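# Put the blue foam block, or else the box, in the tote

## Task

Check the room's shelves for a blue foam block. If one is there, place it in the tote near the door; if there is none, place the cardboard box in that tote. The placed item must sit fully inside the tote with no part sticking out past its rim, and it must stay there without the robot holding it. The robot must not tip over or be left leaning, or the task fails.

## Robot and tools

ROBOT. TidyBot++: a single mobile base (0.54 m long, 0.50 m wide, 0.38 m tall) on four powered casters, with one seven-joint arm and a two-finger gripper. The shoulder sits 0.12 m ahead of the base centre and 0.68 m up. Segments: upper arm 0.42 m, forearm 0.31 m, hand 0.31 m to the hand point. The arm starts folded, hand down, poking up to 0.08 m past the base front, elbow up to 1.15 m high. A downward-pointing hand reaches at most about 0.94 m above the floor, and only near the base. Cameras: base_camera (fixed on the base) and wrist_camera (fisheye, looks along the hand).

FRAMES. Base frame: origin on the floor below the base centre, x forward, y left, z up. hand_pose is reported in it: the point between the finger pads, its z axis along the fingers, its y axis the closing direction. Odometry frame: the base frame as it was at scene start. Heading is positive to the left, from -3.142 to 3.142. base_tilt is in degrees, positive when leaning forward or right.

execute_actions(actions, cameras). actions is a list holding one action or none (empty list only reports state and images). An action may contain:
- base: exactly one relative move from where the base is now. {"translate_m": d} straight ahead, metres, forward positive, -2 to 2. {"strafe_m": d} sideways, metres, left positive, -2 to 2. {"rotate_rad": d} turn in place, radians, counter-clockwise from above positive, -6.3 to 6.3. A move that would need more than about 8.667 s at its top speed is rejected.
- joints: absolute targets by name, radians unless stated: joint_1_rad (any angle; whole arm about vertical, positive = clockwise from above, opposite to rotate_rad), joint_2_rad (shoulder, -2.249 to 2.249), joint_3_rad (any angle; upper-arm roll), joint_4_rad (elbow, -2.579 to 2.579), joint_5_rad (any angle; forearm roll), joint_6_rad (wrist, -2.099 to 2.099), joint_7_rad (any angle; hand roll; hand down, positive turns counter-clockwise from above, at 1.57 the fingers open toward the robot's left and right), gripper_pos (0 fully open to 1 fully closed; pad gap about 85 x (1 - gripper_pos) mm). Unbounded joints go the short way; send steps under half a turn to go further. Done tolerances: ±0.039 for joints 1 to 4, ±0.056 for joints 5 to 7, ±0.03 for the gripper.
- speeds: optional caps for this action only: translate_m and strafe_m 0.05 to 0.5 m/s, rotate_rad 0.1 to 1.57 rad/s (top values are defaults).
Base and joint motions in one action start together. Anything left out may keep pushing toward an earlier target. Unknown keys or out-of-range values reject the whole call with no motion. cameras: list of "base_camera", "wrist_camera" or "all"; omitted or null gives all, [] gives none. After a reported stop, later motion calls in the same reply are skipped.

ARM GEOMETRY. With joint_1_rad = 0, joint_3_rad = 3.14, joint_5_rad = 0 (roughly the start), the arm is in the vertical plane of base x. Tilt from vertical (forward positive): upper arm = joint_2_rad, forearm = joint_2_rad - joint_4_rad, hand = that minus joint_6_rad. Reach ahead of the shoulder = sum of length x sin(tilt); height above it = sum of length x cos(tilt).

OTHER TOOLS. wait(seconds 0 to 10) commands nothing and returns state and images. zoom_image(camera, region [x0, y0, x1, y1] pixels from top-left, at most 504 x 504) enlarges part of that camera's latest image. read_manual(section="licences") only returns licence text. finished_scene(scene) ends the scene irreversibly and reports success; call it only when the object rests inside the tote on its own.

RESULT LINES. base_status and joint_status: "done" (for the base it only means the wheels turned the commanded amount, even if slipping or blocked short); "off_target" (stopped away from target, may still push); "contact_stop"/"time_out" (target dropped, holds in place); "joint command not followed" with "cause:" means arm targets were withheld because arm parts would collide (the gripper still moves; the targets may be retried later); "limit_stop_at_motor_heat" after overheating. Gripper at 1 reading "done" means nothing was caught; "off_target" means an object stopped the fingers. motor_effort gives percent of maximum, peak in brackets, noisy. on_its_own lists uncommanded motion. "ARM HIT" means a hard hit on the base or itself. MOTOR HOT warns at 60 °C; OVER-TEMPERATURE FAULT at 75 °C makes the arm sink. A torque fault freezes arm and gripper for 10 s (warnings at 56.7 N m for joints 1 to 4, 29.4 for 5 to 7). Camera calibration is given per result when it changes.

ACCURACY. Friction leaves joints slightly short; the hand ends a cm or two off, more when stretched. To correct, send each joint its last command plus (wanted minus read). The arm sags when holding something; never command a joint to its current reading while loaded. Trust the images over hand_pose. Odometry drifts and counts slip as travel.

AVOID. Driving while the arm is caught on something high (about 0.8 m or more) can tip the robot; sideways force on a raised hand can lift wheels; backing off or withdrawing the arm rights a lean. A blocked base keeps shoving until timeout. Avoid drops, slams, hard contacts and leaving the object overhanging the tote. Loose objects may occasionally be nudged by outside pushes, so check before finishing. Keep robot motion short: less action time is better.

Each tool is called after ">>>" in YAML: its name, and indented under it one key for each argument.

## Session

>>> execute_actions:
  actions:
    - {"joints":{"joint_6_rad":0.3}}

Scene clock: 1.43 s.
base_odometry: x=+0.000 y=+0.000 heading=+0.000 (m, m, rad; odometry frame)
base_tilt: forward=+0.6 right=-0.3 (deg)
base_status: not commanded
joint_positions: joint_1_rad=+0.039 joint_2_rad=-0.318 joint_3_rad=+3.111 joint_4_rad=-2.518 joint_5_rad=+0.048 joint_6_rad=+0.297 joint_7_rad=+1.516 gripper_pos=+0.000
joint_status: all done
motor_effort: joint_1_rad=+0(0) joint_2_rad=-6(7) joint_3_rad=+1(0) joint_4_rad=+19(19) joint_5_rad=+0(1) joint_6_rad=+8(9) joint_7_rad=+0(0) (%)
hand_pose: x=+0.5355 y=+0.0025 z=+0.7945 quat_wxyz=(-0.002, +0.814, -0.001, +0.580) (m; base frame)
pictures: base_camera, wrist_camera
camera_calibration (this result's frames):
wrist_camera: T_world_to_cam=[[-0.0183519, -0.999591, -0.0219439, 0.0272052], [-0.272329, 0.0261152, -0.96185, 0.975792], [0.962029, -0.0116758, -0.272697, -0.167051], [0, 0, 0, 1]] pos_world=[0.426944, -0.000239398, 0.893608]
Images, in order (width x height): base_camera 644x364, wrist_camera 644x476.

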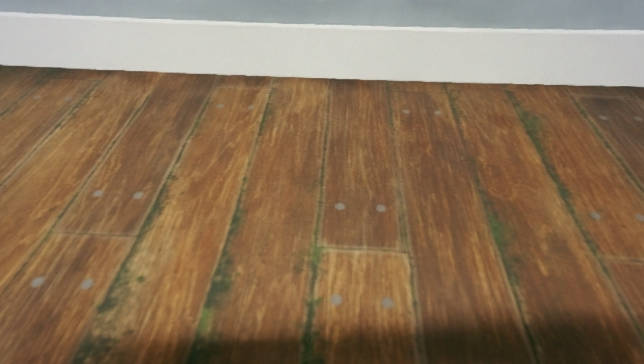

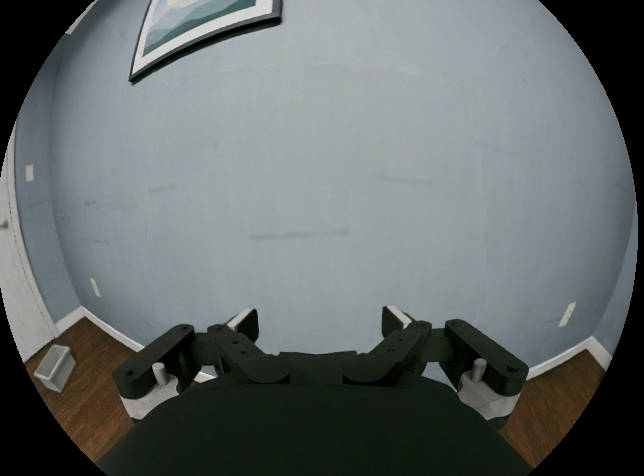

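Similar layout probably. Look right first.

>>> execute_actions:
  actions:
    - {"base":{"rotate_rad":-1.65}}

Scene clock: 4.27 s.
base_odometry: x=+0.000 y=+0.000 heading=-1.650 (m, m, rad; odometry frame)
base_tilt: forward=+0.6 right=-0.3 (deg)
base_status: done
joint_positions: joint_1_rad=+0.039 joint_2_rad=-0.318 joint_3_rad=+3.111 joint_4_rad=-2.518 joint_5_rad=+0.048 joint_6_rad=+0.297 joint_7_rad=+1.516 gripper_pos=+0.000
joint_status: not commanded
motor_effort: joint_1_rad=+0(0) joint_2_rad=-7(8) joint_3_rad=+1(2) joint_4_rad=+19(19) joint_5_rad=+1(1) joint_6_rad=+8(9) joint_7_rad=+0(0) (%)
hand_pose: x=+0.5355 y=+0.0025 z=+0.7945 quat_wxyz=(-0.002, +0.814, -0.001, +0.580) (m; base frame)
pictures: base_camera, wrist_camera
camera_calibration (this result's frames):
wrist_camera: T_world_to_cam=[[-0.0183519, -0.999591, -0.0219437, 0.027205], [-0.272329, 0.026115, -0.96185, 0.975792], [0.962029, -0.0116758, -0.272697, -0.167051], [0, 0, 0, 1]] pos_world=[0.426944, -0.000239403, 0.893608]
Images, in order (width x height): base_camera 644x364, wrist_camera 644x476.

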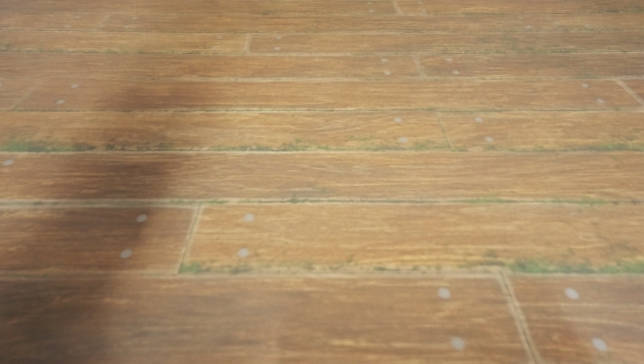

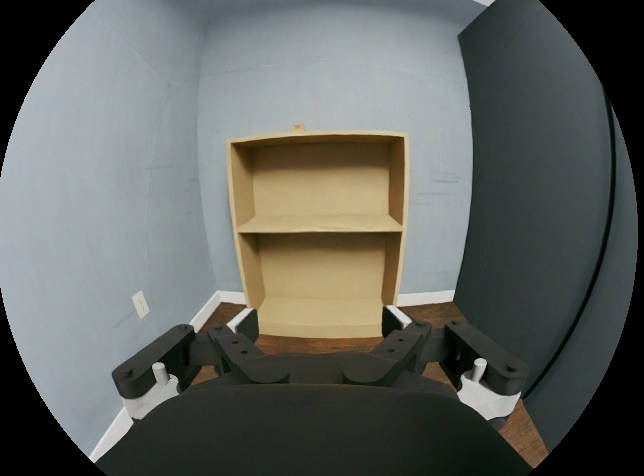

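>>> execute_actions:
  actions:
    - {"joints":{"joint_2_rad":-0.3,"joint_4_rad":-1.0,"joint_6_rad":-1.3}}
  cameras: ["wrist_camera"]

>>> execute_actions:
  actions:
    - {"base":{"rotate_rad":3.14}}

Scene clock: 8.87 s.
base_odometry: x=+0.000 y=+0.000 heading=-1.649 (m, m, rad; odometry frame)
base_tilt: forward=+0.6 right=-0.3 (deg)
base_status: not commanded
joint_positions: joint_1_rad=+0.039 joint_2_rad=-0.318 joint_3_rad=+3.111 joint_4_rad=-1.021 joint_5_rad=+0.048 joint_6_rad=-1.277 joint_7_rad=+1.516 gripper_pos=+0.000
joint_status: all done
motor_effort: joint_1_rad=+0(1) joint_2_rad=-4(11) joint_3_rad=+1(1) joint_4_rad=+17(22) joint_5_rad=+1(1) joint_6_rad=+8(9) joint_7_rad=-1(0) (%)
hand_pose: x=+0.4757 y=-0.0115 z=+1.1976 quat_wxyz=(+0.015, +0.835, -0.031, +0.549) (m; base frame)
pictures: wrist_camera
camera_calibration (this result's frames):
wrist_camera: T_world_to_cam=[[-0.0878713, -0.995773, -0.0267221, 0.0597098], [-0.340878, 0.0552652, -0.938482, 1.35251], [0.935992, -0.0733566, -0.344294, 0.0976011], [0, 0, 0, 1]] pos_world=[0.374935, -0.0081297, 1.30451]
Images, in order (width x height): wrist_camera 644x476.

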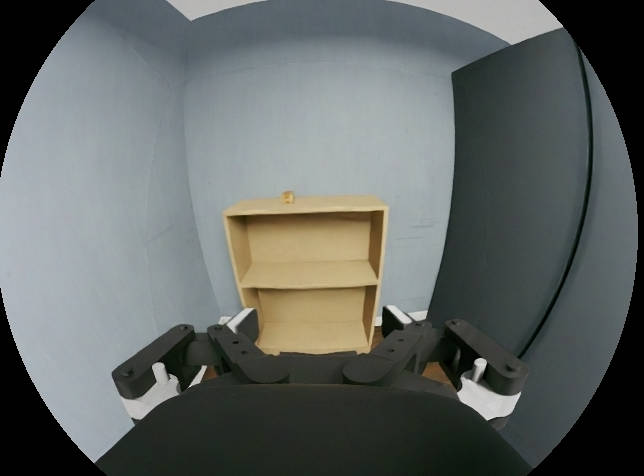

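Scene clock: 12.27 s.
base_odometry: x=+0.000 y=+0.000 heading=+1.490 (m, m, rad; odometry frame)
base_tilt: forward=+0.6 right=-0.3 (deg)
base_status: done
joint_positions: joint_1_rad=+0.039 joint_2_rad=-0.311 joint_3_rad=+3.111 joint_4_rad=-1.021 joint_5_rad=+0.048 joint_6_rad=-1.277 joint_7_rad=+1.516 gripper_pos=+0.000
joint_status: not commanded
motor_effort: joint_1_rad=+1(2) joint_2_rad=-5(7) joint_3_rad=+1(3) joint_4_rad=+17(17) joint_5_rad=+0(0) joint_6_rad=+9(8) joint_7_rad=-1(1) (%)
hand_pose: x=+0.4795 y=-0.0117 z=+1.1949 quat_wxyz=(+0.015, +0.837, -0.031, +0.546) (m; base frame)
pictures: base_camera, wrist_camera
camera_calibration (this result's frames):
wrist_camera: T_world_to_cam=[[-0.0880688, -0.995766, -0.0263581, 0.0594852], [-0.34786, 0.0555393, -0.9359, 1.35158], [0.933401, -0.0732547, -0.351279, 0.102672], [0, 0, 0, 1]] pos_world=[0.379566, -0.00831146, 1.30258]
Images, in order (width x height): base_camera 644x364, wrist_camera 644x476.

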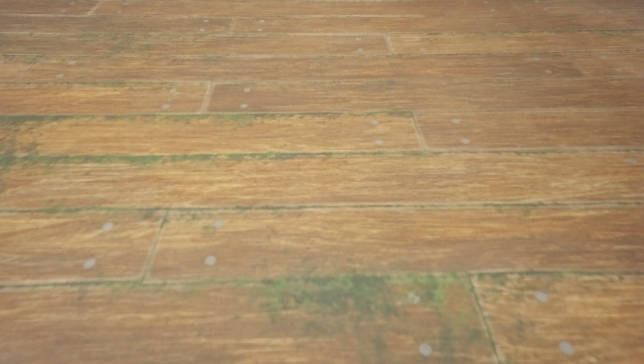

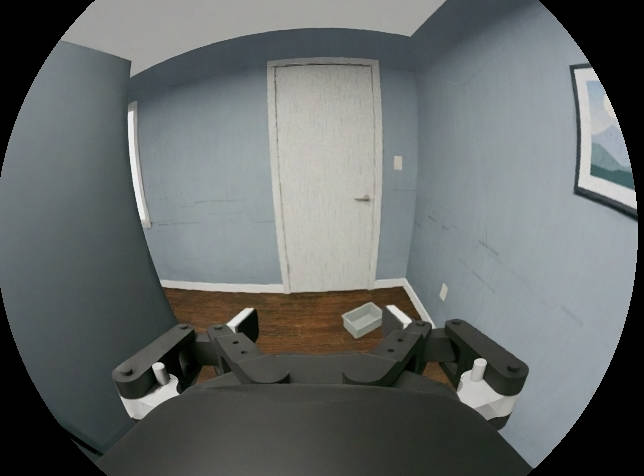

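>>> execute_actions:
  actions:
    - {"base":{"rotate_rad":0.25},"joints":{"joint_1_rad":-0.6}}
  cameras: []

>>> execute_actions:
  actions:
    - {"base":{"translate_m":1.68}}
  cameras: []

>>> execute_actions:
  actions:
    - {"base":{"rotate_rad":1.35},"joints":{"joint_1_rad":0}}

Scene clock: 16.47 s.
base_odometry: x=+0.000 y=+0.000 heading=+1.740 (m, m, rad; odometry frame)
base_tilt: forward=+0.6 right=-0.3 (deg)
base_status: done
joint_positions: joint_1_rad=-0.583 joint_2_rad=-0.311 joint_3_rad=+3.111 joint_4_rad=-1.021 joint_5_rad=+0.048 joint_6_rad=-1.277 joint_7_rad=+1.516 gripper_pos=+0.000
joint_status: all done
motor_effort: joint_1_rad=+0(0) joint_2_rad=-4(5) joint_3_rad=+1(2) joint_4_rad=+17(17) joint_5_rad=+1(2) joint_6_rad=+8(8) joint_7_rad=-1(0) (%)
hand_pose: x=+0.4188 y=+0.2006 z=+1.1949 quat_wxyz=(-0.153, +0.807, +0.226, +0.524) (m; base frame)
pictures: none
No camera images: the call's "cameras" was empty. Leave "cameras" out to get every camera's image.

Scene clock: 21.20 s.
base_odometry: x=-0.284 y=+1.656 heading=+1.740 (m, m, rad; odometry frame)
base_tilt: forward=+0.6 right=-0.3 (deg)
base_status: done
joint_positions: joint_1_rad=-0.583 joint_2_rad=-0.307 joint_3_rad=+3.111 joint_4_rad=-1.020 joint_5_rad=+0.048 joint_6_rad=-1.278 joint_7_rad=+1.516 gripper_pos=+0.000
joint_status: not commanded
motor_effort: joint_1_rad=+1(1) joint_2_rad=-5(8) joint_3_rad=+2(3) joint_4_rad=+17(17) joint_5_rad=+1(1) joint_6_rad=+8(9) joint_7_rad=+0(1) (%)
hand_pose: x=+0.4202 y=+0.2018 z=+1.1937 quat_wxyz=(-0.153, +0.808, +0.227, +0.523) (m; base frame)
pictures: none
No camera images: the call's "cameras" was empty. Leave "cameras" out to get every camera's image.

Scene clock: 23.37 s.
base_odometry: x=-0.284 y=+1.656 heading=+3.090 (m, m, rad; odometry frame)
base_tilt: forward=+0.6 right=-0.3 (deg)
base_status: done
joint_positions: joint_1_rad=-0.019 joint_2_rad=-0.307 joint_3_rad=+3.111 joint_4_rad=-1.020 joint_5_rad=+0.048 joint_6_rad=-1.278 joint_7_rad=+1.516 gripper_pos=+0.000
joint_status: all done
motor_effort: joint_1_rad=+0(2) joint_2_rad=-5(7) joint_3_rad=+1(2) joint_4_rad=+17(17) joint_5_rad=+0(1) joint_6_rad=+8(8) joint_7_rad=+0(0) (%)
hand_pose: x=+0.4815 y=+0.0094 z=+1.1936 quat_wxyz=(-0.001, +0.839, -0.007, +0.544) (m; base frame)
pictures: base_camera, wrist_camera
camera_calibration (this result's frames):
wrist_camera: T_world_to_cam=[[-0.029955, -0.999208, -0.0261949, 0.0524715], [-0.35421, 0.0351175, -0.934506, 1.35149], [0.934686, -0.0187147, -0.354981, 0.105274], [0, 0, 0, 1]] pos_world=[0.381883, 0.00693927, 1.30172]
Images, in order (width x height): base_camera 644x364, wrist_camera 644x476.

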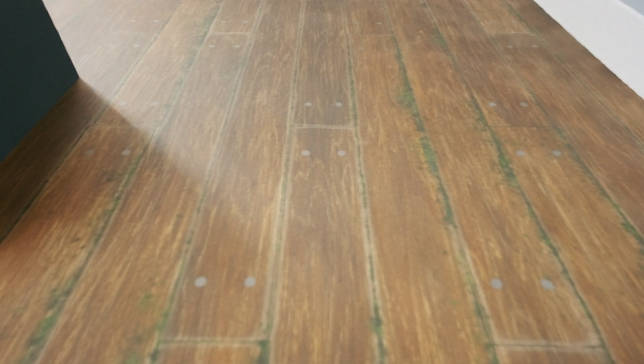

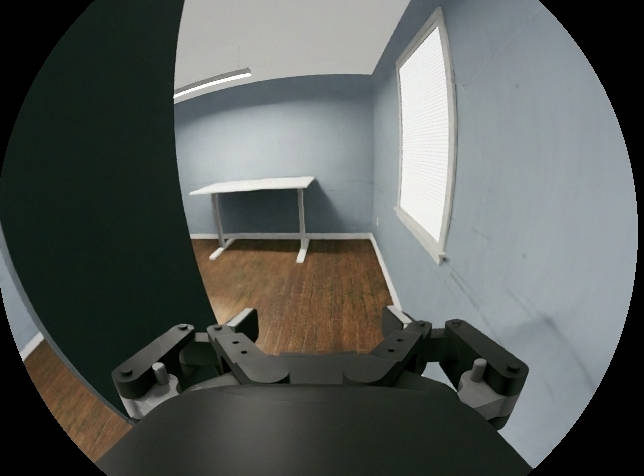

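>>> execute_actions:
  actions:
    - {"base":{"translate_m":2.0}}
  cameras: []

>>> execute_actions:
  actions:
    - {"base":{"rotate_rad":1.57},"joints":{"joint_1_rad":-0.7}}

Scene clock: 35.00 s.
base_odometry: x=-2.282 y=+1.757 heading=+3.091 (m, m, rad; odometry frame)
base_tilt: forward=+0.6 right=-0.3 (deg)
base_status: done
joint_positions: joint_1_rad=-0.019 joint_2_rad=-0.302 joint_3_rad=+3.111 joint_4_rad=-1.019 joint_5_rad=+0.048 joint_6_rad=-1.279 joint_7_rad=+1.516 gripper_pos=+0.000
joint_status: not commanded
motor_effort: joint_1_rad=+0(1) joint_2_rad=-7(9) joint_3_rad=+1(2) joint_4_rad=+17(18) joint_5_rad=+0(1) joint_6_rad=+8(8) joint_7_rad=-1(1) (%)
hand_pose: x=+0.4832 y=+0.0093 z=+1.1925 quat_wxyz=(-0.001, +0.840, -0.007, +0.543) (m; base frame)
pictures: none
No camera images: the call's "cameras" was empty. Leave "cameras" out to get every camera's image.

Scene clock: 37.33 s.
base_odometry: x=-2.282 y=+1.757 heading=-1.623 (m, m, rad; odometry frame)
base_tilt: forward=+0.6 right=-0.3 (deg)
base_status: done
joint_positions: joint_1_rad=-0.685 joint_2_rad=-0.302 joint_3_rad=+3.111 joint_4_rad=-1.019 joint_5_rad=+0.048 joint_6_rad=-1.279 joint_7_rad=+1.516 gripper_pos=+0.000
joint_status: all done
motor_effort: joint_1_rad=+0(2) joint_2_rad=-5(8) joint_3_rad=+2(2) joint_4_rad=+17(18) joint_5_rad=+1(1) joint_6_rad=+8(8) joint_7_rad=+0(1) (%)
hand_pose: x=+0.3995 y=+0.2325 z=+1.1925 quat_wxyz=(-0.179, +0.796, +0.268, +0.513) (m; base frame)
pictures: base_camera, wrist_camera
camera_calibration (this result's frames):
wrist_camera: T_world_to_cam=[[0.593845, -0.804158, -0.0260497, -0.0218366], [-0.303077, -0.193587, -0.933096, 1.34461], [0.745313, 0.56201, -0.358682, 0.130653], [0, 0, 0, 1]] pos_world=[0.323112, 0.169311, 1.30095]
Images, in order (width x height): base_camera 644x364, wrist_camera 644x476.

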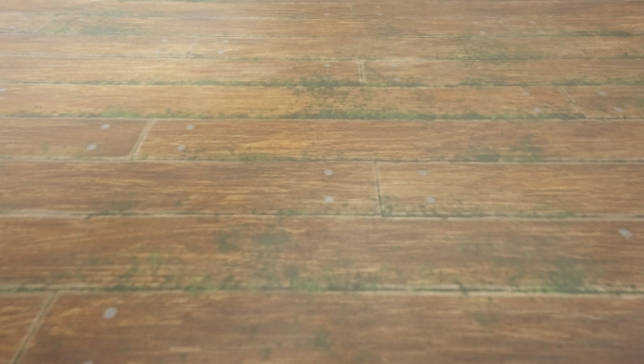

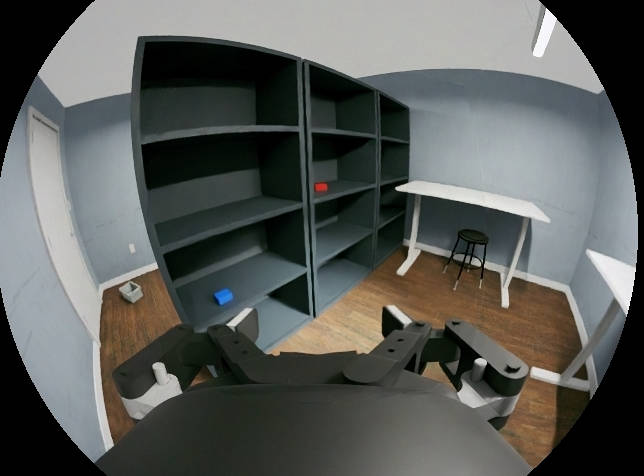

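>>> execute_actions:
  actions:
    - {"base":{"translate_m":0.66},"joints":{"joint_1_rad":0,"joint_2_rad":0.3,"joint_3_rad":3.14,"joint_5_rad":0,"joint_4_rad":-2.3,"joint_6_rad":0.45,"joint_7_rad":1.57}}
  cameras: []

>>> execute_actions:
  actions:
    - {"base":{"rotate_rad":1.57}}
  cameras: []

>>> execute_actions:
  actions:
    - {"base":{"translate_m":0.3}}

Scene clock: 41.77 s.
base_odometry: x=-2.315 y=+1.098 heading=-1.622 (m, m, rad; odometry frame)
base_tilt: forward=+0.6 right=-0.3 (deg)
base_status: done
joint_positions: joint_1_rad=-0.017 joint_2_rad=+0.284 joint_3_rad=+3.117 joint_4_rad=-2.274 joint_5_rad=+0.043 joint_6_rad=+0.427 joint_7_rad=+1.533 gripper_pos=+0.000
joint_status: all done
motor_effort: joint_1_rad=+0(1) joint_2_rad=-22(28) joint_3_rad=-1(2) joint_4_rad=+14(21) joint_5_rad=+0(1) joint_6_rad=+8(8) joint_7_rad=-1(1) (%)
hand_pose: x=+0.6728 y=+0.0295 z=+0.6581 quat_wxyz=(-0.020, +0.875, +0.021, +0.484) (m; base frame)
pictures: none
No camera images: the call's "cameras" was empty. Leave "cameras" out to get every camera's image.

Scene clock: 44.13 s.
base_odometry: x=-2.315 y=+1.098 heading=-0.053 (m, m, rad; odometry frame)
base_tilt: forward=+0.6 right=-0.3 (deg)
base_status: done
joint_positions: joint_1_rad=-0.010 joint_2_rad=+0.284 joint_3_rad=+3.124 joint_4_rad=-2.275 joint_5_rad=+0.040 joint_6_rad=+0.429 joint_7_rad=+1.533 gripper_pos=+0.000
joint_status: not commanded
motor_effort: joint_1_rad=+0(3) joint_2_rad=-23(24) joint_3_rad=+1(1) joint_4_rad=+14(14) joint_5_rad=+0(0) joint_6_rad=+8(7) joint_7_rad=-1(1) (%)
hand_pose: x=+0.6733 y=+0.0214 z=+0.6582 quat_wxyz=(-0.016, +0.875, +0.014, +0.484) (m; base frame)
pictures: none
No camera images: the call's "cameras" was empty. Leave "cameras" out to get every camera's image.

Scene clock: 46.03 s.
base_odometry: x=-2.016 y=+1.083 heading=-0.052 (m, m, rad; odometry frame)
base_tilt: forward=+0.6 right=-0.3 (deg)
base_status: done
joint_positions: joint_1_rad=-0.010 joint_2_rad=+0.288 joint_3_rad=+3.124 joint_4_rad=-2.281 joint_5_rad=+0.040 joint_6_rad=+0.429 joint_7_rad=+1.533 gripper_pos=+0.000
joint_status: not commanded
motor_effort: joint_1_rad=+1(0) joint_2_rad=-23(25) joint_3_rad=+0(1) joint_4_rad=+14(15) joint_5_rad=+0(0) joint_6_rad=+7(8) joint_7_rad=+0(1) (%)
hand_pose: x=+0.6706 y=+0.0214 z=+0.6533 quat_wxyz=(-0.016, +0.877, +0.014, +0.480) (m; base frame)
pictures: base_camera, wrist_camera
camera_calibration (this result's frames):
wrist_camera: T_world_to_cam=[[0.0180989, -0.999441, -0.0281056, 0.0249699], [-0.490937, 0.0156048, -0.871055, 0.963794], [0.871007, 0.0295632, -0.49038, -0.132981], [0, 0, 0, 1]] pos_world=[0.588538, 0.0138475, 0.775009]
Images, in order (width x height): base_camera 644x364, wrist_camera 644x476.

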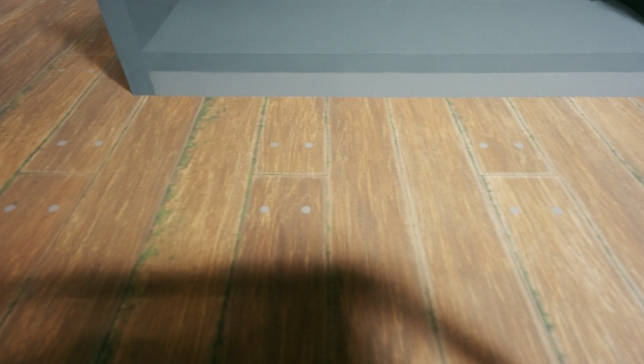

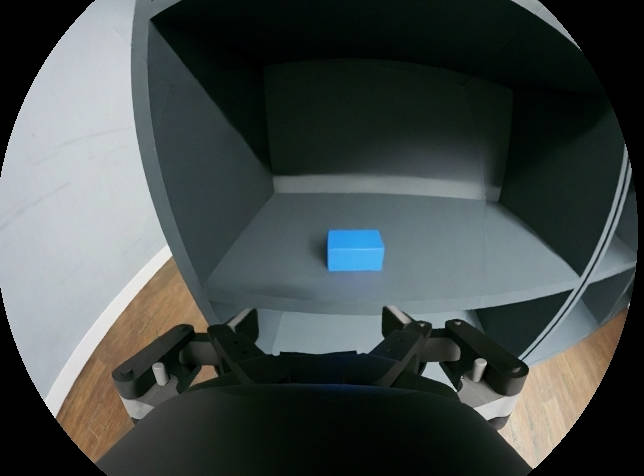

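>>> execute_actions:
  actions:
    - {"base":{"translate_m":-0.12},"joints":{"joint_4_rad":-0.49,"joint_5_rad":0.54,"joint_6_rad":-1.595,"joint_7_rad":-0.04}}
  cameras: []

>>> execute_actions:
  actions:
    - {"base":{"strafe_m":0.1},"joints":{"joint_2_rad":1.06}}

Scene clock: 57.07 s.
base_odometry: x=-2.135 y=+1.089 heading=-0.052 (m, m, rad; odometry frame)
base_tilt: forward=+0.6 right=-0.3 (deg)
base_status: done
joint_positions: joint_1_rad=-0.010 joint_2_rad=+0.290 joint_3_rad=+3.124 joint_4_rad=-0.511 joint_5_rad=+0.498 joint_6_rad=-1.573 joint_7_rad=-0.005 gripper_pos=+0.000
joint_status: all done
motor_effort: joint_1_rad=+0(1) joint_2_rad=-25(31) joint_3_rad=+1(0) joint_4_rad=+15(21) joint_5_rad=+2(3) joint_6_rad=+6(8) joint_7_rad=-1(0) (%)
hand_pose: x=+0.6586 y=-0.1353 z=+1.1061 quat_wxyz=(-0.103, +0.577, -0.696, +0.415) (m; base frame)
pictures: none
No camera images: the call's "cameras" was empty. Leave "cameras" out to get every camera's image.

Scene clock: 59.10 s.
base_odometry: x=-2.130 y=+1.189 heading=-0.052 (m, m, rad; odometry frame)
base_tilt: forward=+0.6 right=-0.3 (deg)
base_status: done
joint_positions: joint_1_rad=-0.009 joint_2_rad=+1.055 joint_3_rad=+3.124 joint_4_rad=-0.505 joint_5_rad=+0.502 joint_6_rad=-1.573 joint_7_rad=-0.005 gripper_pos=+0.000
joint_status: all done
motor_effort: joint_1_rad=+1(4) joint_2_rad=-46(50) joint_3_rad=+2(2) joint_4_rad=+17(20) joint_5_rad=+3(5) joint_6_rad=+1(5) joint_7_rad=+0(0) (%)
hand_pose: x=+0.8040 y=-0.1356 z=+0.6174 quat_wxyz=(+0.165, +0.689, -0.683, +0.175) (m; base frame)
pictures: base_camera, wrist_camera
camera_calibration (this result's frames):
wrist_camera: T_world_to_cam=[[-0.999824, 0.0142997, -0.0121248, 0.810722], [0.0185083, 0.855949, -0.516728, 0.486014], [0.00298919, -0.516862, -0.856064, 0.58745], [0, 0, 0, 1]] pos_world=[0.799828, -0.123966, 0.763861]
Images, in order (width x height): base_camera 644x364, wrist_camera 644x476.

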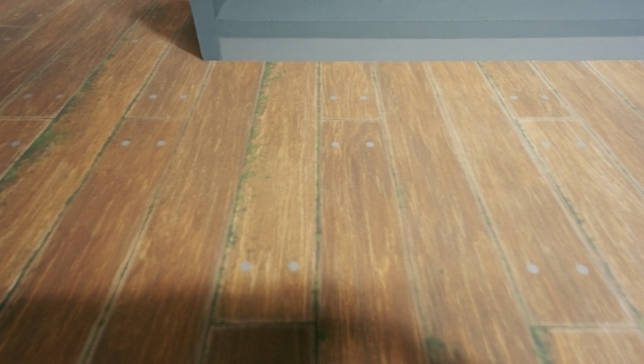

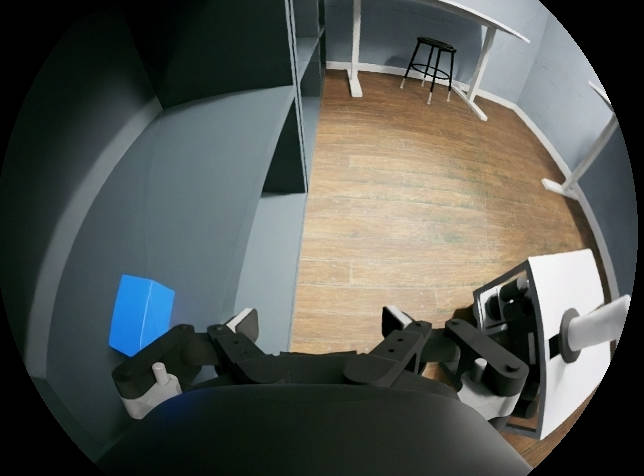

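>>> execute_actions:
  actions:
    - {"base":{"translate_m":0.18},"joints":{"joint_7_rad":-0.14},"speeds":{"translate_m":0.15}}
  cameras: ["wrist_camera"]

Scene clock: 62.03 s.
base_odometry: x=-1.950 y=+1.180 heading=-0.052 (m, m, rad; odometry frame)
base_tilt: forward=+0.6 right=-0.3 (deg)
base_status: done
joint_positions: joint_1_rad=-0.009 joint_2_rad=+1.055 joint_3_rad=+3.124 joint_4_rad=-0.505 joint_5_rad=+0.502 joint_6_rad=-1.574 joint_7_rad=-0.117 gripper_pos=+0.000
joint_status: all done
motor_effort: joint_1_rad=+1(2) joint_2_rad=-47(48) joint_3_rad=+2(3) joint_4_rad=+17(19) joint_5_rad=+4(5) joint_6_rad=+1(1) joint_7_rad=-1(1) (%)
hand_pose: x=+0.8036 y=-0.1357 z=+0.6174 quat_wxyz=(+0.156, +0.650, -0.721, +0.184) (m; base frame)
pictures: wrist_camera
camera_calibration (this result's frames):
wrist_camera: T_world_to_cam=[[-0.991611, 0.113065, -0.0626417, 0.848275], [0.129174, 0.849355, -0.511772, 0.393279], [-0.00465835, -0.51557, -0.856835, 0.594197], [0, 0, 0, 1]] pos_world=[0.793126, -0.123593, 0.763535]
Images, in order (width x height): wrist_camera 644x476.

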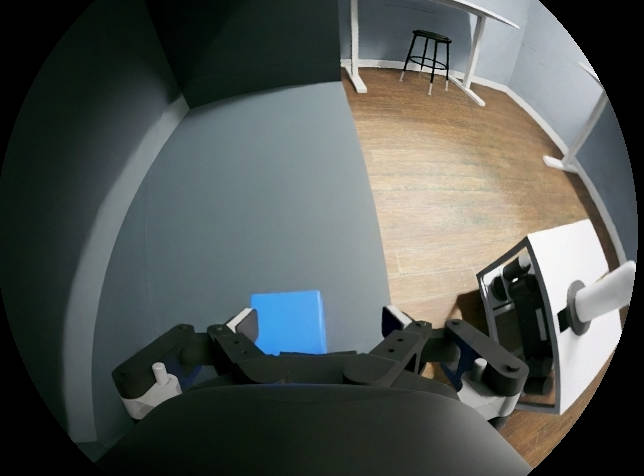

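>>> execute_actions:
  actions:
    - {"base":{"translate_m":0.015}}
  cameras: []

>>> execute_actions:
  actions:
    - {"joints":{"joint_2_rad":1.185,"joint_4_rad":-0.36}}
  cameras: ["wrist_camera"]

Scene clock: 65.37 s.
base_odometry: x=-1.935 y=+1.179 heading=-0.051 (m, m, rad; odometry frame)
base_tilt: forward=+0.6 right=-0.3 (deg)
base_status: done
joint_positions: joint_1_rad=-0.009 joint_2_rad=+1.056 joint_3_rad=+3.124 joint_4_rad=-0.505 joint_5_rad=+0.502 joint_6_rad=-1.575 joint_7_rad=-0.117 gripper_pos=+0.000
joint_status: not commanded
motor_effort: joint_1_rad=+1(3) joint_2_rad=-46(50) joint_3_rad=+3(4) joint_4_rad=+17(18) joint_5_rad=+4(3) joint_6_rad=+0(0) joint_7_rad=-1(1) (%)
hand_pose: x=+0.8034 y=-0.1357 z=+0.6172 quat_wxyz=(+0.156, +0.650, -0.721, +0.183) (m; base frame)
pictures: none
No camera images: the call's "cameras" was empty. Leave "cameras" out to get every camera's image.

Scene clock: 66.70 s.
base_odometry: x=-1.935 y=+1.179 heading=-0.051 (m, m, rad; odometry frame)
base_tilt: forward=+0.6 right=-0.3 (deg)
base_status: not commanded
joint_positions: joint_1_rad=-0.009 joint_2_rad=+1.177 joint_3_rad=+3.124 joint_4_rad=-0.382 joint_5_rad=+0.502 joint_6_rad=-1.575 joint_7_rad=-0.117 gripper_pos=+0.000
joint_status: all done
motor_effort: joint_1_rad=+0(0) joint_2_rad=-47(50) joint_3_rad=+2(2) joint_4_rad=+17(18) joint_5_rad=+5(4) joint_6_rad=+0(1) joint_7_rad=+0(1) (%)
hand_pose: x=+0.8260 y=-0.1359 z=+0.5714 quat_wxyz=(+0.156, +0.649, -0.721, +0.183) (m; base frame)
pictures: wrist_camera
camera_calibration (this result's frames):
wrist_camera: T_world_to_cam=[[-0.991344, 0.115273, -0.0628466, 0.867773], [0.131176, 0.849552, -0.510935, 0.36487], [-0.00550546, -0.514756, -0.857319, 0.555853], [0, 0, 0, 1]] pos_world=[0.81546, -0.123878, 0.717505]
Images, in order (width x height): wrist_camera 644x476.

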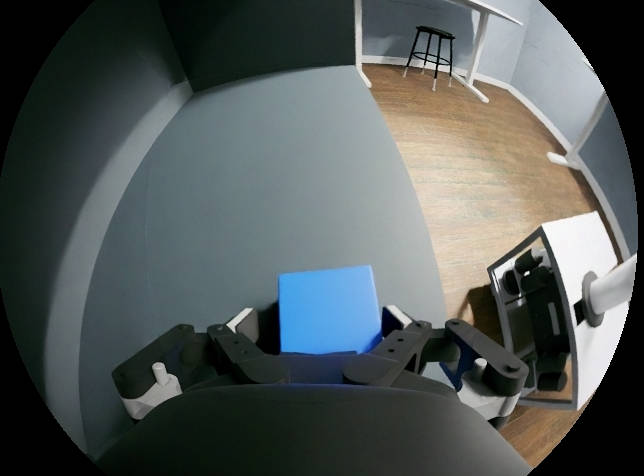

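>>> execute_actions:
  actions:
    - {"joints":{"gripper_pos":1}}
  cameras: []

>>> execute_actions:
  actions:
    - {"joints":{"joint_2_rad":1.08,"joint_4_rad":-0.5}}
  cameras: []

>>> execute_actions:
  actions:
    - {"base":{"translate_m":-0.25}}
  cameras: ["wrist_camera"]

Scene clock: 69.53 s.
base_odometry: x=-1.935 y=+1.179 heading=-0.051 (m, m, rad; odometry frame)
base_tilt: forward=+0.6 right=-0.3 (deg)
base_status: not commanded
joint_positions: joint_1_rad=-0.009 joint_2_rad=+1.177 joint_3_rad=+3.124 joint_4_rad=-0.379 joint_5_rad=+0.503 joint_6_rad=-1.576 joint_7_rad=-0.117 gripper_pos=+0.370
joint_status: gripper_pos off_target (ended at +0.370, target +1.000)
motor_effort: joint_1_rad=+0(4) joint_2_rad=-48(49) joint_3_rad=+2(3) joint_4_rad=+17(18) joint_5_rad=+3(6) joint_6_rad=+1(1) joint_7_rad=+0(1) (%)
hand_pose: x=+0.8265 y=-0.1362 z=+0.5729 quat_wxyz=(+0.155, +0.649, -0.722, +0.184) (m; base frame)
pictures: none
No camera images: the call's "cameras" was empty. Leave "cameras" out to get every camera's image.

Scene clock: 70.67 s.
base_odometry: x=-1.935 y=+1.179 heading=-0.051 (m, m, rad; odometry frame)
base_tilt: forward=+0.6 right=-0.3 (deg)
base_status: not commanded
joint_positions: joint_1_rad=-0.009 joint_2_rad=+1.098 joint_3_rad=+3.124 joint_4_rad=-0.479 joint_5_rad=+0.503 joint_6_rad=-1.576 joint_7_rad=-0.117 gripper_pos=+0.370
joint_status: all done
motor_effort: joint_1_rad=+0(0) joint_2_rad=-47(50) joint_3_rad=+2(3) joint_4_rad=+17(18) joint_5_rad=+4(4) joint_6_rad=+0(1) joint_7_rad=-1(1) (%)
hand_pose: x=+0.8068 y=-0.1360 z=+0.5966 quat_wxyz=(+0.163, +0.651, -0.720, +0.178) (m; base frame)
pictures: none
No camera images: the call's "cameras" was empty. Leave "cameras" out to get every camera's image.

Scene clock: 72.53 s.
base_odometry: x=-2.185 y=+1.192 heading=-0.051 (m, m, rad; odometry frame)
base_tilt: forward=+0.6 right=-0.3 (deg)
base_status: done
joint_positions: joint_1_rad=-0.007 joint_2_rad=+1.095 joint_3_rad=+3.124 joint_4_rad=-0.481 joint_5_rad=+0.503 joint_6_rad=-1.577 joint_7_rad=-0.117 gripper_pos=+0.370
joint_status: not commanded
motor_effort: joint_1_rad=+0(5) joint_2_rad=-47(50) joint_3_rad=+2(3) joint_4_rad=+17(18) joint_5_rad=+5(4) joint_6_rad=+2(1) joint_7_rad=-1(0) (%)
hand_pose: x=+0.8061 y=-0.1376 z=+0.5982 quat_wxyz=(+0.163, +0.650, -0.720, +0.178) (m; base frame)
pictures: wrist_camera
camera_calibration (this result's frames):
wrist_camera: T_world_to_cam=[[-0.992141, 0.116648, -0.0452604, 0.840329], [0.123223, 0.848153, -0.515222, 0.391348], [-0.021712, -0.51675, -0.855861, 0.589762], [0, 0, 0, 1]] pos_world=[0.798307, -0.125186, 0.744419]
Images, in order (width x height): wrist_camera 644x476.

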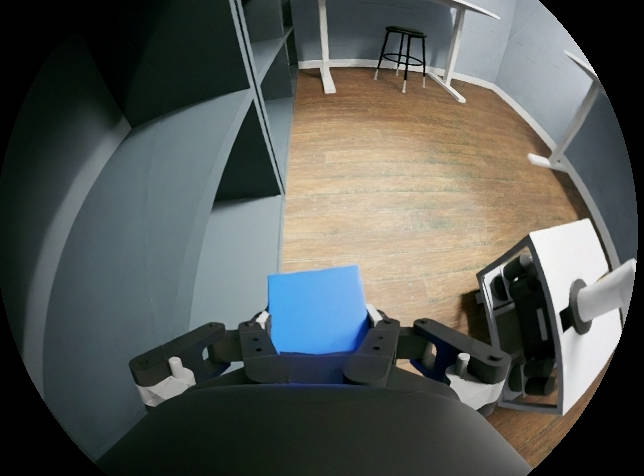

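>>> execute_actions:
  actions:
    - {"base":{"strafe_m":0.6},"joints":{"joint_2_rad":0.5,"joint_4_rad":-1.7,"joint_5_rad":-0.04,"joint_7_rad":1.54}}
  cameras: []

>>> execute_actions:
  actions:
    - {"base":{"translate_m":1.85},"joints":{"joint_6_rad":-1.1}}

Scene clock: 77.40 s.
base_odometry: x=-2.155 y=+1.791 heading=-0.051 (m, m, rad; odometry frame)
base_tilt: forward=+0.6 right=-0.3 (deg)
base_status: done
joint_positions: joint_1_rad=-0.001 joint_2_rad=+0.521 joint_3_rad=+3.124 joint_4_rad=-1.677 joint_5_rad=-0.001 joint_6_rad=-1.577 joint_7_rad=+1.507 gripper_pos=+0.370
joint_status: all done
motor_effort: joint_1_rad=+1(3) joint_2_rad=-27(47) joint_3_rad=+0(2) joint_4_rad=+11(17) joint_5_rad=+0(4) joint_6_rad=-5(4) joint_7_rad=+0(2) (%)
hand_pose: x=+0.3983 y=+0.0065 z=+0.6113 quat_wxyz=(+0.008, +0.950, -0.022, -0.312) (m; base frame)
pictures: none
No camera images: the call's "cameras" was empty. Leave "cameras" out to get every camera's image.

Scene clock: 82.47 s.
base_odometry: x=-0.307 y=+1.698 heading=-0.051 (m, m, rad; odometry frame)
base_tilt: forward=+0.6 right=-0.3 (deg)
base_status: done
joint_positions: joint_1_rad=-0.001 joint_2_rad=+0.514 joint_3_rad=+3.124 joint_4_rad=-1.686 joint_5_rad=-0.001 joint_6_rad=-1.104 joint_7_rad=+1.507 gripper_pos=+0.370
joint_status: all done
motor_effort: joint_1_rad=+0(1) joint_2_rad=-29(31) joint_3_rad=+0(0) joint_4_rad=+13(15) joint_5_rad=+1(0) joint_6_rad=-1(3) joint_7_rad=-2(1) (%)
hand_pose: x=+0.5291 y=+0.0091 z=+0.5559 quat_wxyz=(-0.001, +0.996, -0.024, -0.082) (m; base frame)
pictures: base_camera, wrist_camera
camera_calibration (this result's frames):
wrist_camera: T_world_to_cam=[[-0.0688933, -0.997492, 0.0162516, 0.0338508], [-0.991823, 0.0702378, 0.10655, 0.53068], [-0.107425, -0.00877813, -0.994174, 0.740999], [0, 0, 0, 1]] pos_world=[0.608274, 0.00299665, 0.679588]
Images, in order (width x height): base_camera 644x364, wrist_camera 644x476.

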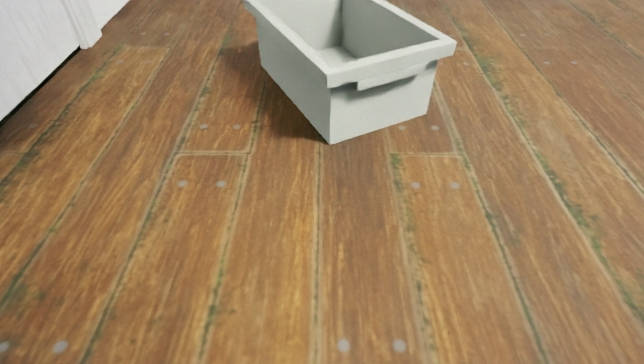

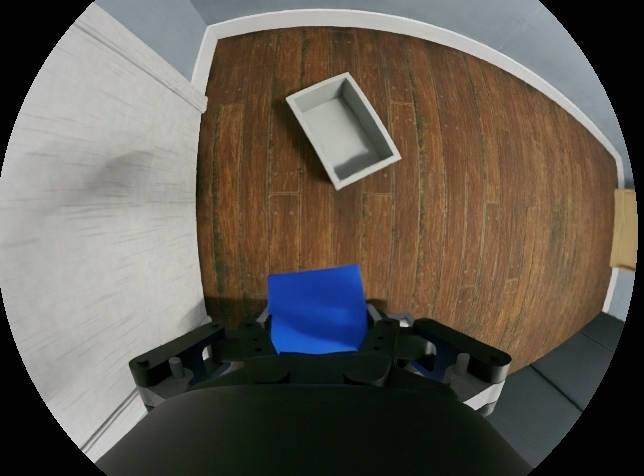

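>>> execute_actions:
  actions:
    - {"base":{"strafe_m":-0.3},"joints":{"joint_1_rad":-0.38,"joint_6_rad":0.32}}
  cameras: []

>>> execute_actions:
  actions:
    - {"base":{"translate_m":0.17},"joints":{"joint_2_rad":1.21,"joint_4_rad":-1.75}}

Scene clock: 87.97 s.
base_odometry: x=-0.322 y=+1.399 heading=-0.050 (m, m, rad; odometry frame)
base_tilt: forward=+0.6 right=-0.3 (deg)
base_status: done
joint_positions: joint_1_rad=-0.367 joint_2_rad=+0.513 joint_3_rad=+3.129 joint_4_rad=-1.687 joint_5_rad=-0.001 joint_6_rad=+0.307 joint_7_rad=+1.507 gripper_pos=+0.370
joint_status: all done
motor_effort: joint_1_rad=+1(2) joint_2_rad=-36(36) joint_3_rad=+0(1) joint_4_rad=+19(19) joint_5_rad=+0(1) joint_6_rad=+8(9) joint_7_rad=-1(1) (%)
hand_pose: x=+0.8211 y=+0.2797 z=+0.7651 quat_wxyz=(-0.131, +0.802, +0.125, +0.570) (m; base frame)
pictures: none
No camera images: the call's "cameras" was empty. Leave "cameras" out to get every camera's image.

Scene clock: 89.93 s.
base_odometry: x=-0.152 y=+1.390 heading=-0.050 (m, m, rad; odometry frame)
base_tilt: forward=+0.6 right=-0.3 (deg)
base_status: done
joint_positions: joint_1_rad=-0.367 joint_2_rad=+1.198 joint_3_rad=+3.129 joint_4_rad=-1.732 joint_5_rad=-0.001 joint_6_rad=+0.307 joint_7_rad=+1.507 gripper_pos=+0.370
joint_status: all done
motor_effort: joint_1_rad=+1(1) joint_2_rad=-39(44) joint_3_rad=-1(1) joint_4_rad=+7(22) joint_5_rad=+0(1) joint_6_rad=+5(10) joint_7_rad=+0(1) (%)
hand_pose: x=+0.6865 y=+0.2284 z=+0.2572 quat_wxyz=(-0.061, +0.956, +0.146, +0.249) (m; base frame)
pictures: base_camera, wrist_camera
camera_calibration (this result's frames):
wrist_camera: T_world_to_cam=[[0.285242, -0.957375, -0.0454934, 0.0319322], [-0.81305, -0.216561, -0.540418, 0.812449], [0.50753, 0.191138, -0.840166, -0.0446385], [0, 0, 0, 1]] pos_world=[0.674109, 0.215048, 0.403011]
Images, in order (width x height): base_camera 644x364, wrist_camera 644x476.

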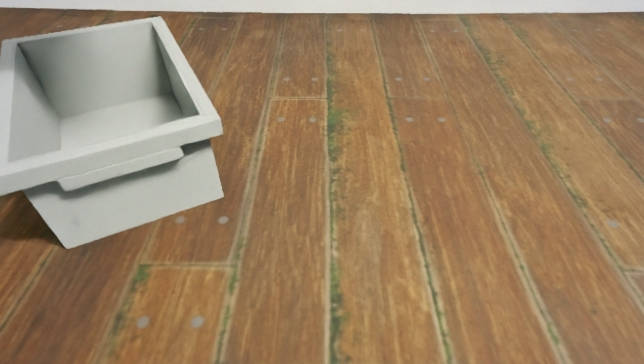

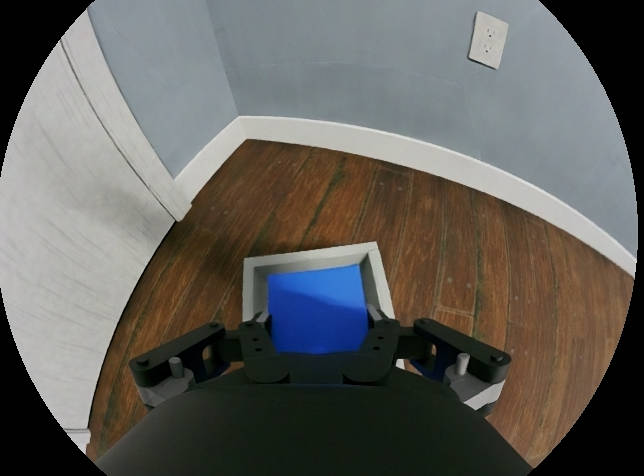

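>>> execute_actions:
  actions:
    - {"joints":{"joint_2_rad":1.655,"joint_4_rad":-1.345,"joint_6_rad":0.38}}

Scene clock: 92.40 s.
base_odometry: x=-0.152 y=+1.390 heading=-0.050 (m, m, rad; odometry frame)
base_tilt: forward=+0.6 right=-0.3 (deg)
base_status: not commanded
joint_positions: joint_1_rad=-0.367 joint_2_rad=+1.651 joint_3_rad=+3.129 joint_4_rad=-1.371 joint_5_rad=-0.001 joint_6_rad=+0.354 joint_7_rad=+1.507 gripper_pos=+0.370
joint_status: all done
motor_effort: joint_1_rad=+0(0) joint_2_rad=-39(42) joint_3_rad=+0(1) joint_4_rad=+5(7) joint_5_rad=+0(0) joint_6_rad=+4(5) joint_7_rad=-1(2) (%)
hand_pose: x=+0.6752 y=+0.2234 z=+0.0594 quat_wxyz=(-0.056, +0.961, +0.144, +0.228) (m; base frame)
pictures: base_camera, wrist_camera
camera_calibration (this result's frames):
wrist_camera: T_world_to_cam=[[0.278405, -0.959514, -0.0427046, 0.0262903], [-0.835355, -0.219958, -0.503787, 0.70889], [0.473997, 0.17593, -0.862772, -0.176704], [0, 0, 0, 1]] pos_world=[0.668612, 0.212239, 0.205797]
Images, in order (width x height): base_camera 644x364, wrist_camera 644x476.

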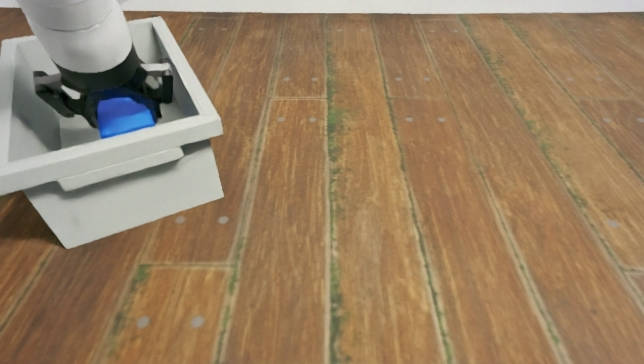

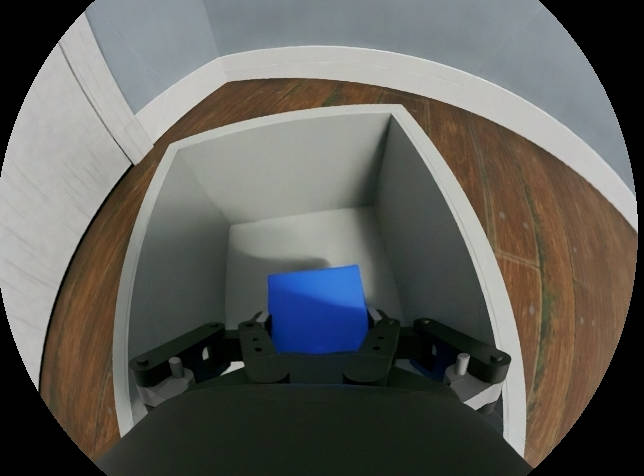

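>>> execute_actions:
  actions:
    - {"joints":{"joint_2_rad":1.715,"joint_4_rad":-1.29}}
  cameras: ["wrist_camera"]

Scene clock: 94.13 s.
base_odometry: x=-0.152 y=+1.390 heading=-0.050 (m, m, rad; odometry frame)
base_tilt: forward=+0.6 right=-0.3 (deg)
base_status: not commanded
joint_positions: joint_1_rad=-0.367 joint_2_rad=+1.701 joint_3_rad=+3.129 joint_4_rad=-1.309 joint_5_rad=-0.001 joint_6_rad=+0.356 joint_7_rad=+1.507 gripper_pos=+0.370
joint_status: all done
motor_effort: joint_1_rad=+0(0) joint_2_rad=-39(41) joint_3_rad=-1(0) joint_4_rad=+6(6) joint_5_rad=+1(1) joint_6_rad=+5(5) joint_7_rad=-1(1) (%)
hand_pose: x=+0.6796 y=+0.2249 z=+0.0405 quat_wxyz=(-0.057, +0.960, +0.144, +0.234) (m; base frame)
pictures: wrist_camera
camera_calibration (this result's frames):
wrist_camera: T_world_to_cam=[[0.278123, -0.959552, -0.0436832, 0.0259182], [-0.829549, -0.217018, -0.51454, 0.699219], [0.484248, 0.179343, -0.856353, -0.203416], [0, 0, 0, 1]] pos_world=[0.671332, 0.213094, 0.186713]
Images, in order (width x height): wrist_camera 644x476.

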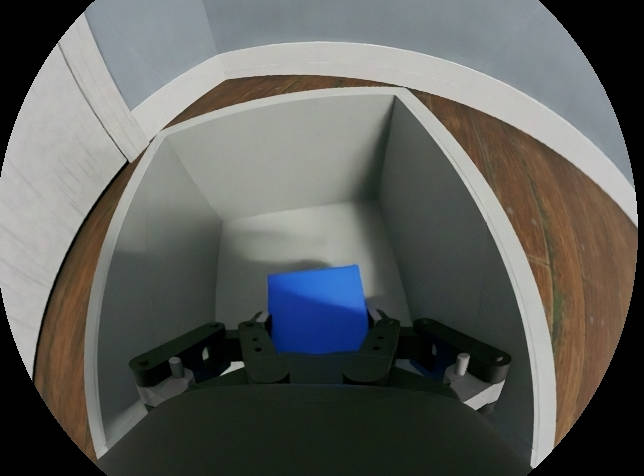

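>>> execute_actions:
  actions:
    - {"joints":{"gripper_pos":0.22}}
  cameras: []

>>> execute_actions:
  actions:
    - {"joints":{"joint_2_rad":1.2,"joint_4_rad":-1.8}}

Scene clock: 96.00 s.
base_odometry: x=-0.152 y=+1.390 heading=-0.050 (m, m, rad; odometry frame)
base_tilt: forward=+0.6 right=-0.3 (deg)
base_status: not commanded
joint_positions: joint_1_rad=-0.367 joint_2_rad=+1.701 joint_3_rad=+3.129 joint_4_rad=-1.309 joint_5_rad=-0.001 joint_6_rad=+0.356 joint_7_rad=+1.507 gripper_pos=+0.220
joint_status: all done
motor_effort: joint_1_rad=+0(0) joint_2_rad=-39(39) joint_3_rad=-1(0) joint_4_rad=+5(6) joint_5_rad=+1(0) joint_6_rad=+5(5) joint_7_rad=-1(0) (%)
hand_pose: x=+0.6796 y=+0.2249 z=+0.0405 quat_wxyz=(-0.057, +0.960, +0.144, +0.234) (m; base frame)
pictures: none
No camera images: the call's "cameras" was empty. Leave "cameras" out to get every camera's image.

Scene clock: 97.73 s.
base_odometry: x=-0.152 y=+1.390 heading=-0.050 (m, m, rad; odometry frame)
base_tilt: forward=+0.6 right=-0.3 (deg)
base_status: not commanded
joint_positions: joint_1_rad=-0.367 joint_2_rad=+1.214 joint_3_rad=+3.129 joint_4_rad=-1.778 joint_5_rad=-0.001 joint_6_rad=+0.359 joint_7_rad=+1.507 gripper_pos=+0.220
joint_status: all done
motor_effort: joint_1_rad=+0(0) joint_2_rad=-38(42) joint_3_rad=+0(1) joint_4_rad=+6(6) joint_5_rad=+0(0) joint_6_rad=+5(5) joint_7_rad=-1(1) (%)
hand_pose: x=+0.6687 y=+0.2215 z=+0.2461 quat_wxyz=(-0.060, +0.957, +0.146, +0.244) (m; base frame)
pictures: base_camera, wrist_camera
camera_calibration (this result's frames):
wrist_camera: T_world_to_cam=[[0.284768, -0.957552, -0.0447458, 0.030061], [-0.81767, -0.218276, -0.532702, 0.792063], [0.500323, 0.188284, -0.845119, -0.0368826], [0, 0, 0, 1]] pos_world=[0.657539, 0.208617, 0.392109]
Images, in order (width x height): base_camera 644x364, wrist_camera 644x476.

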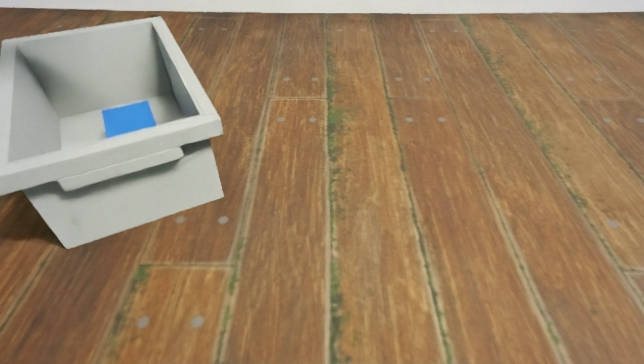

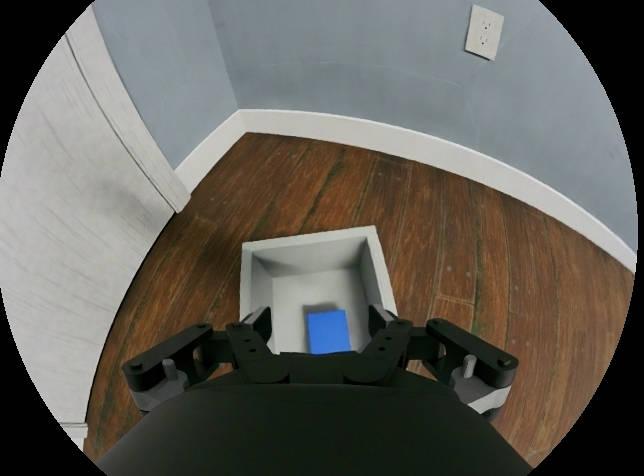

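>>> finished_scene:
  scene: 2

The scene is finished: the task was done.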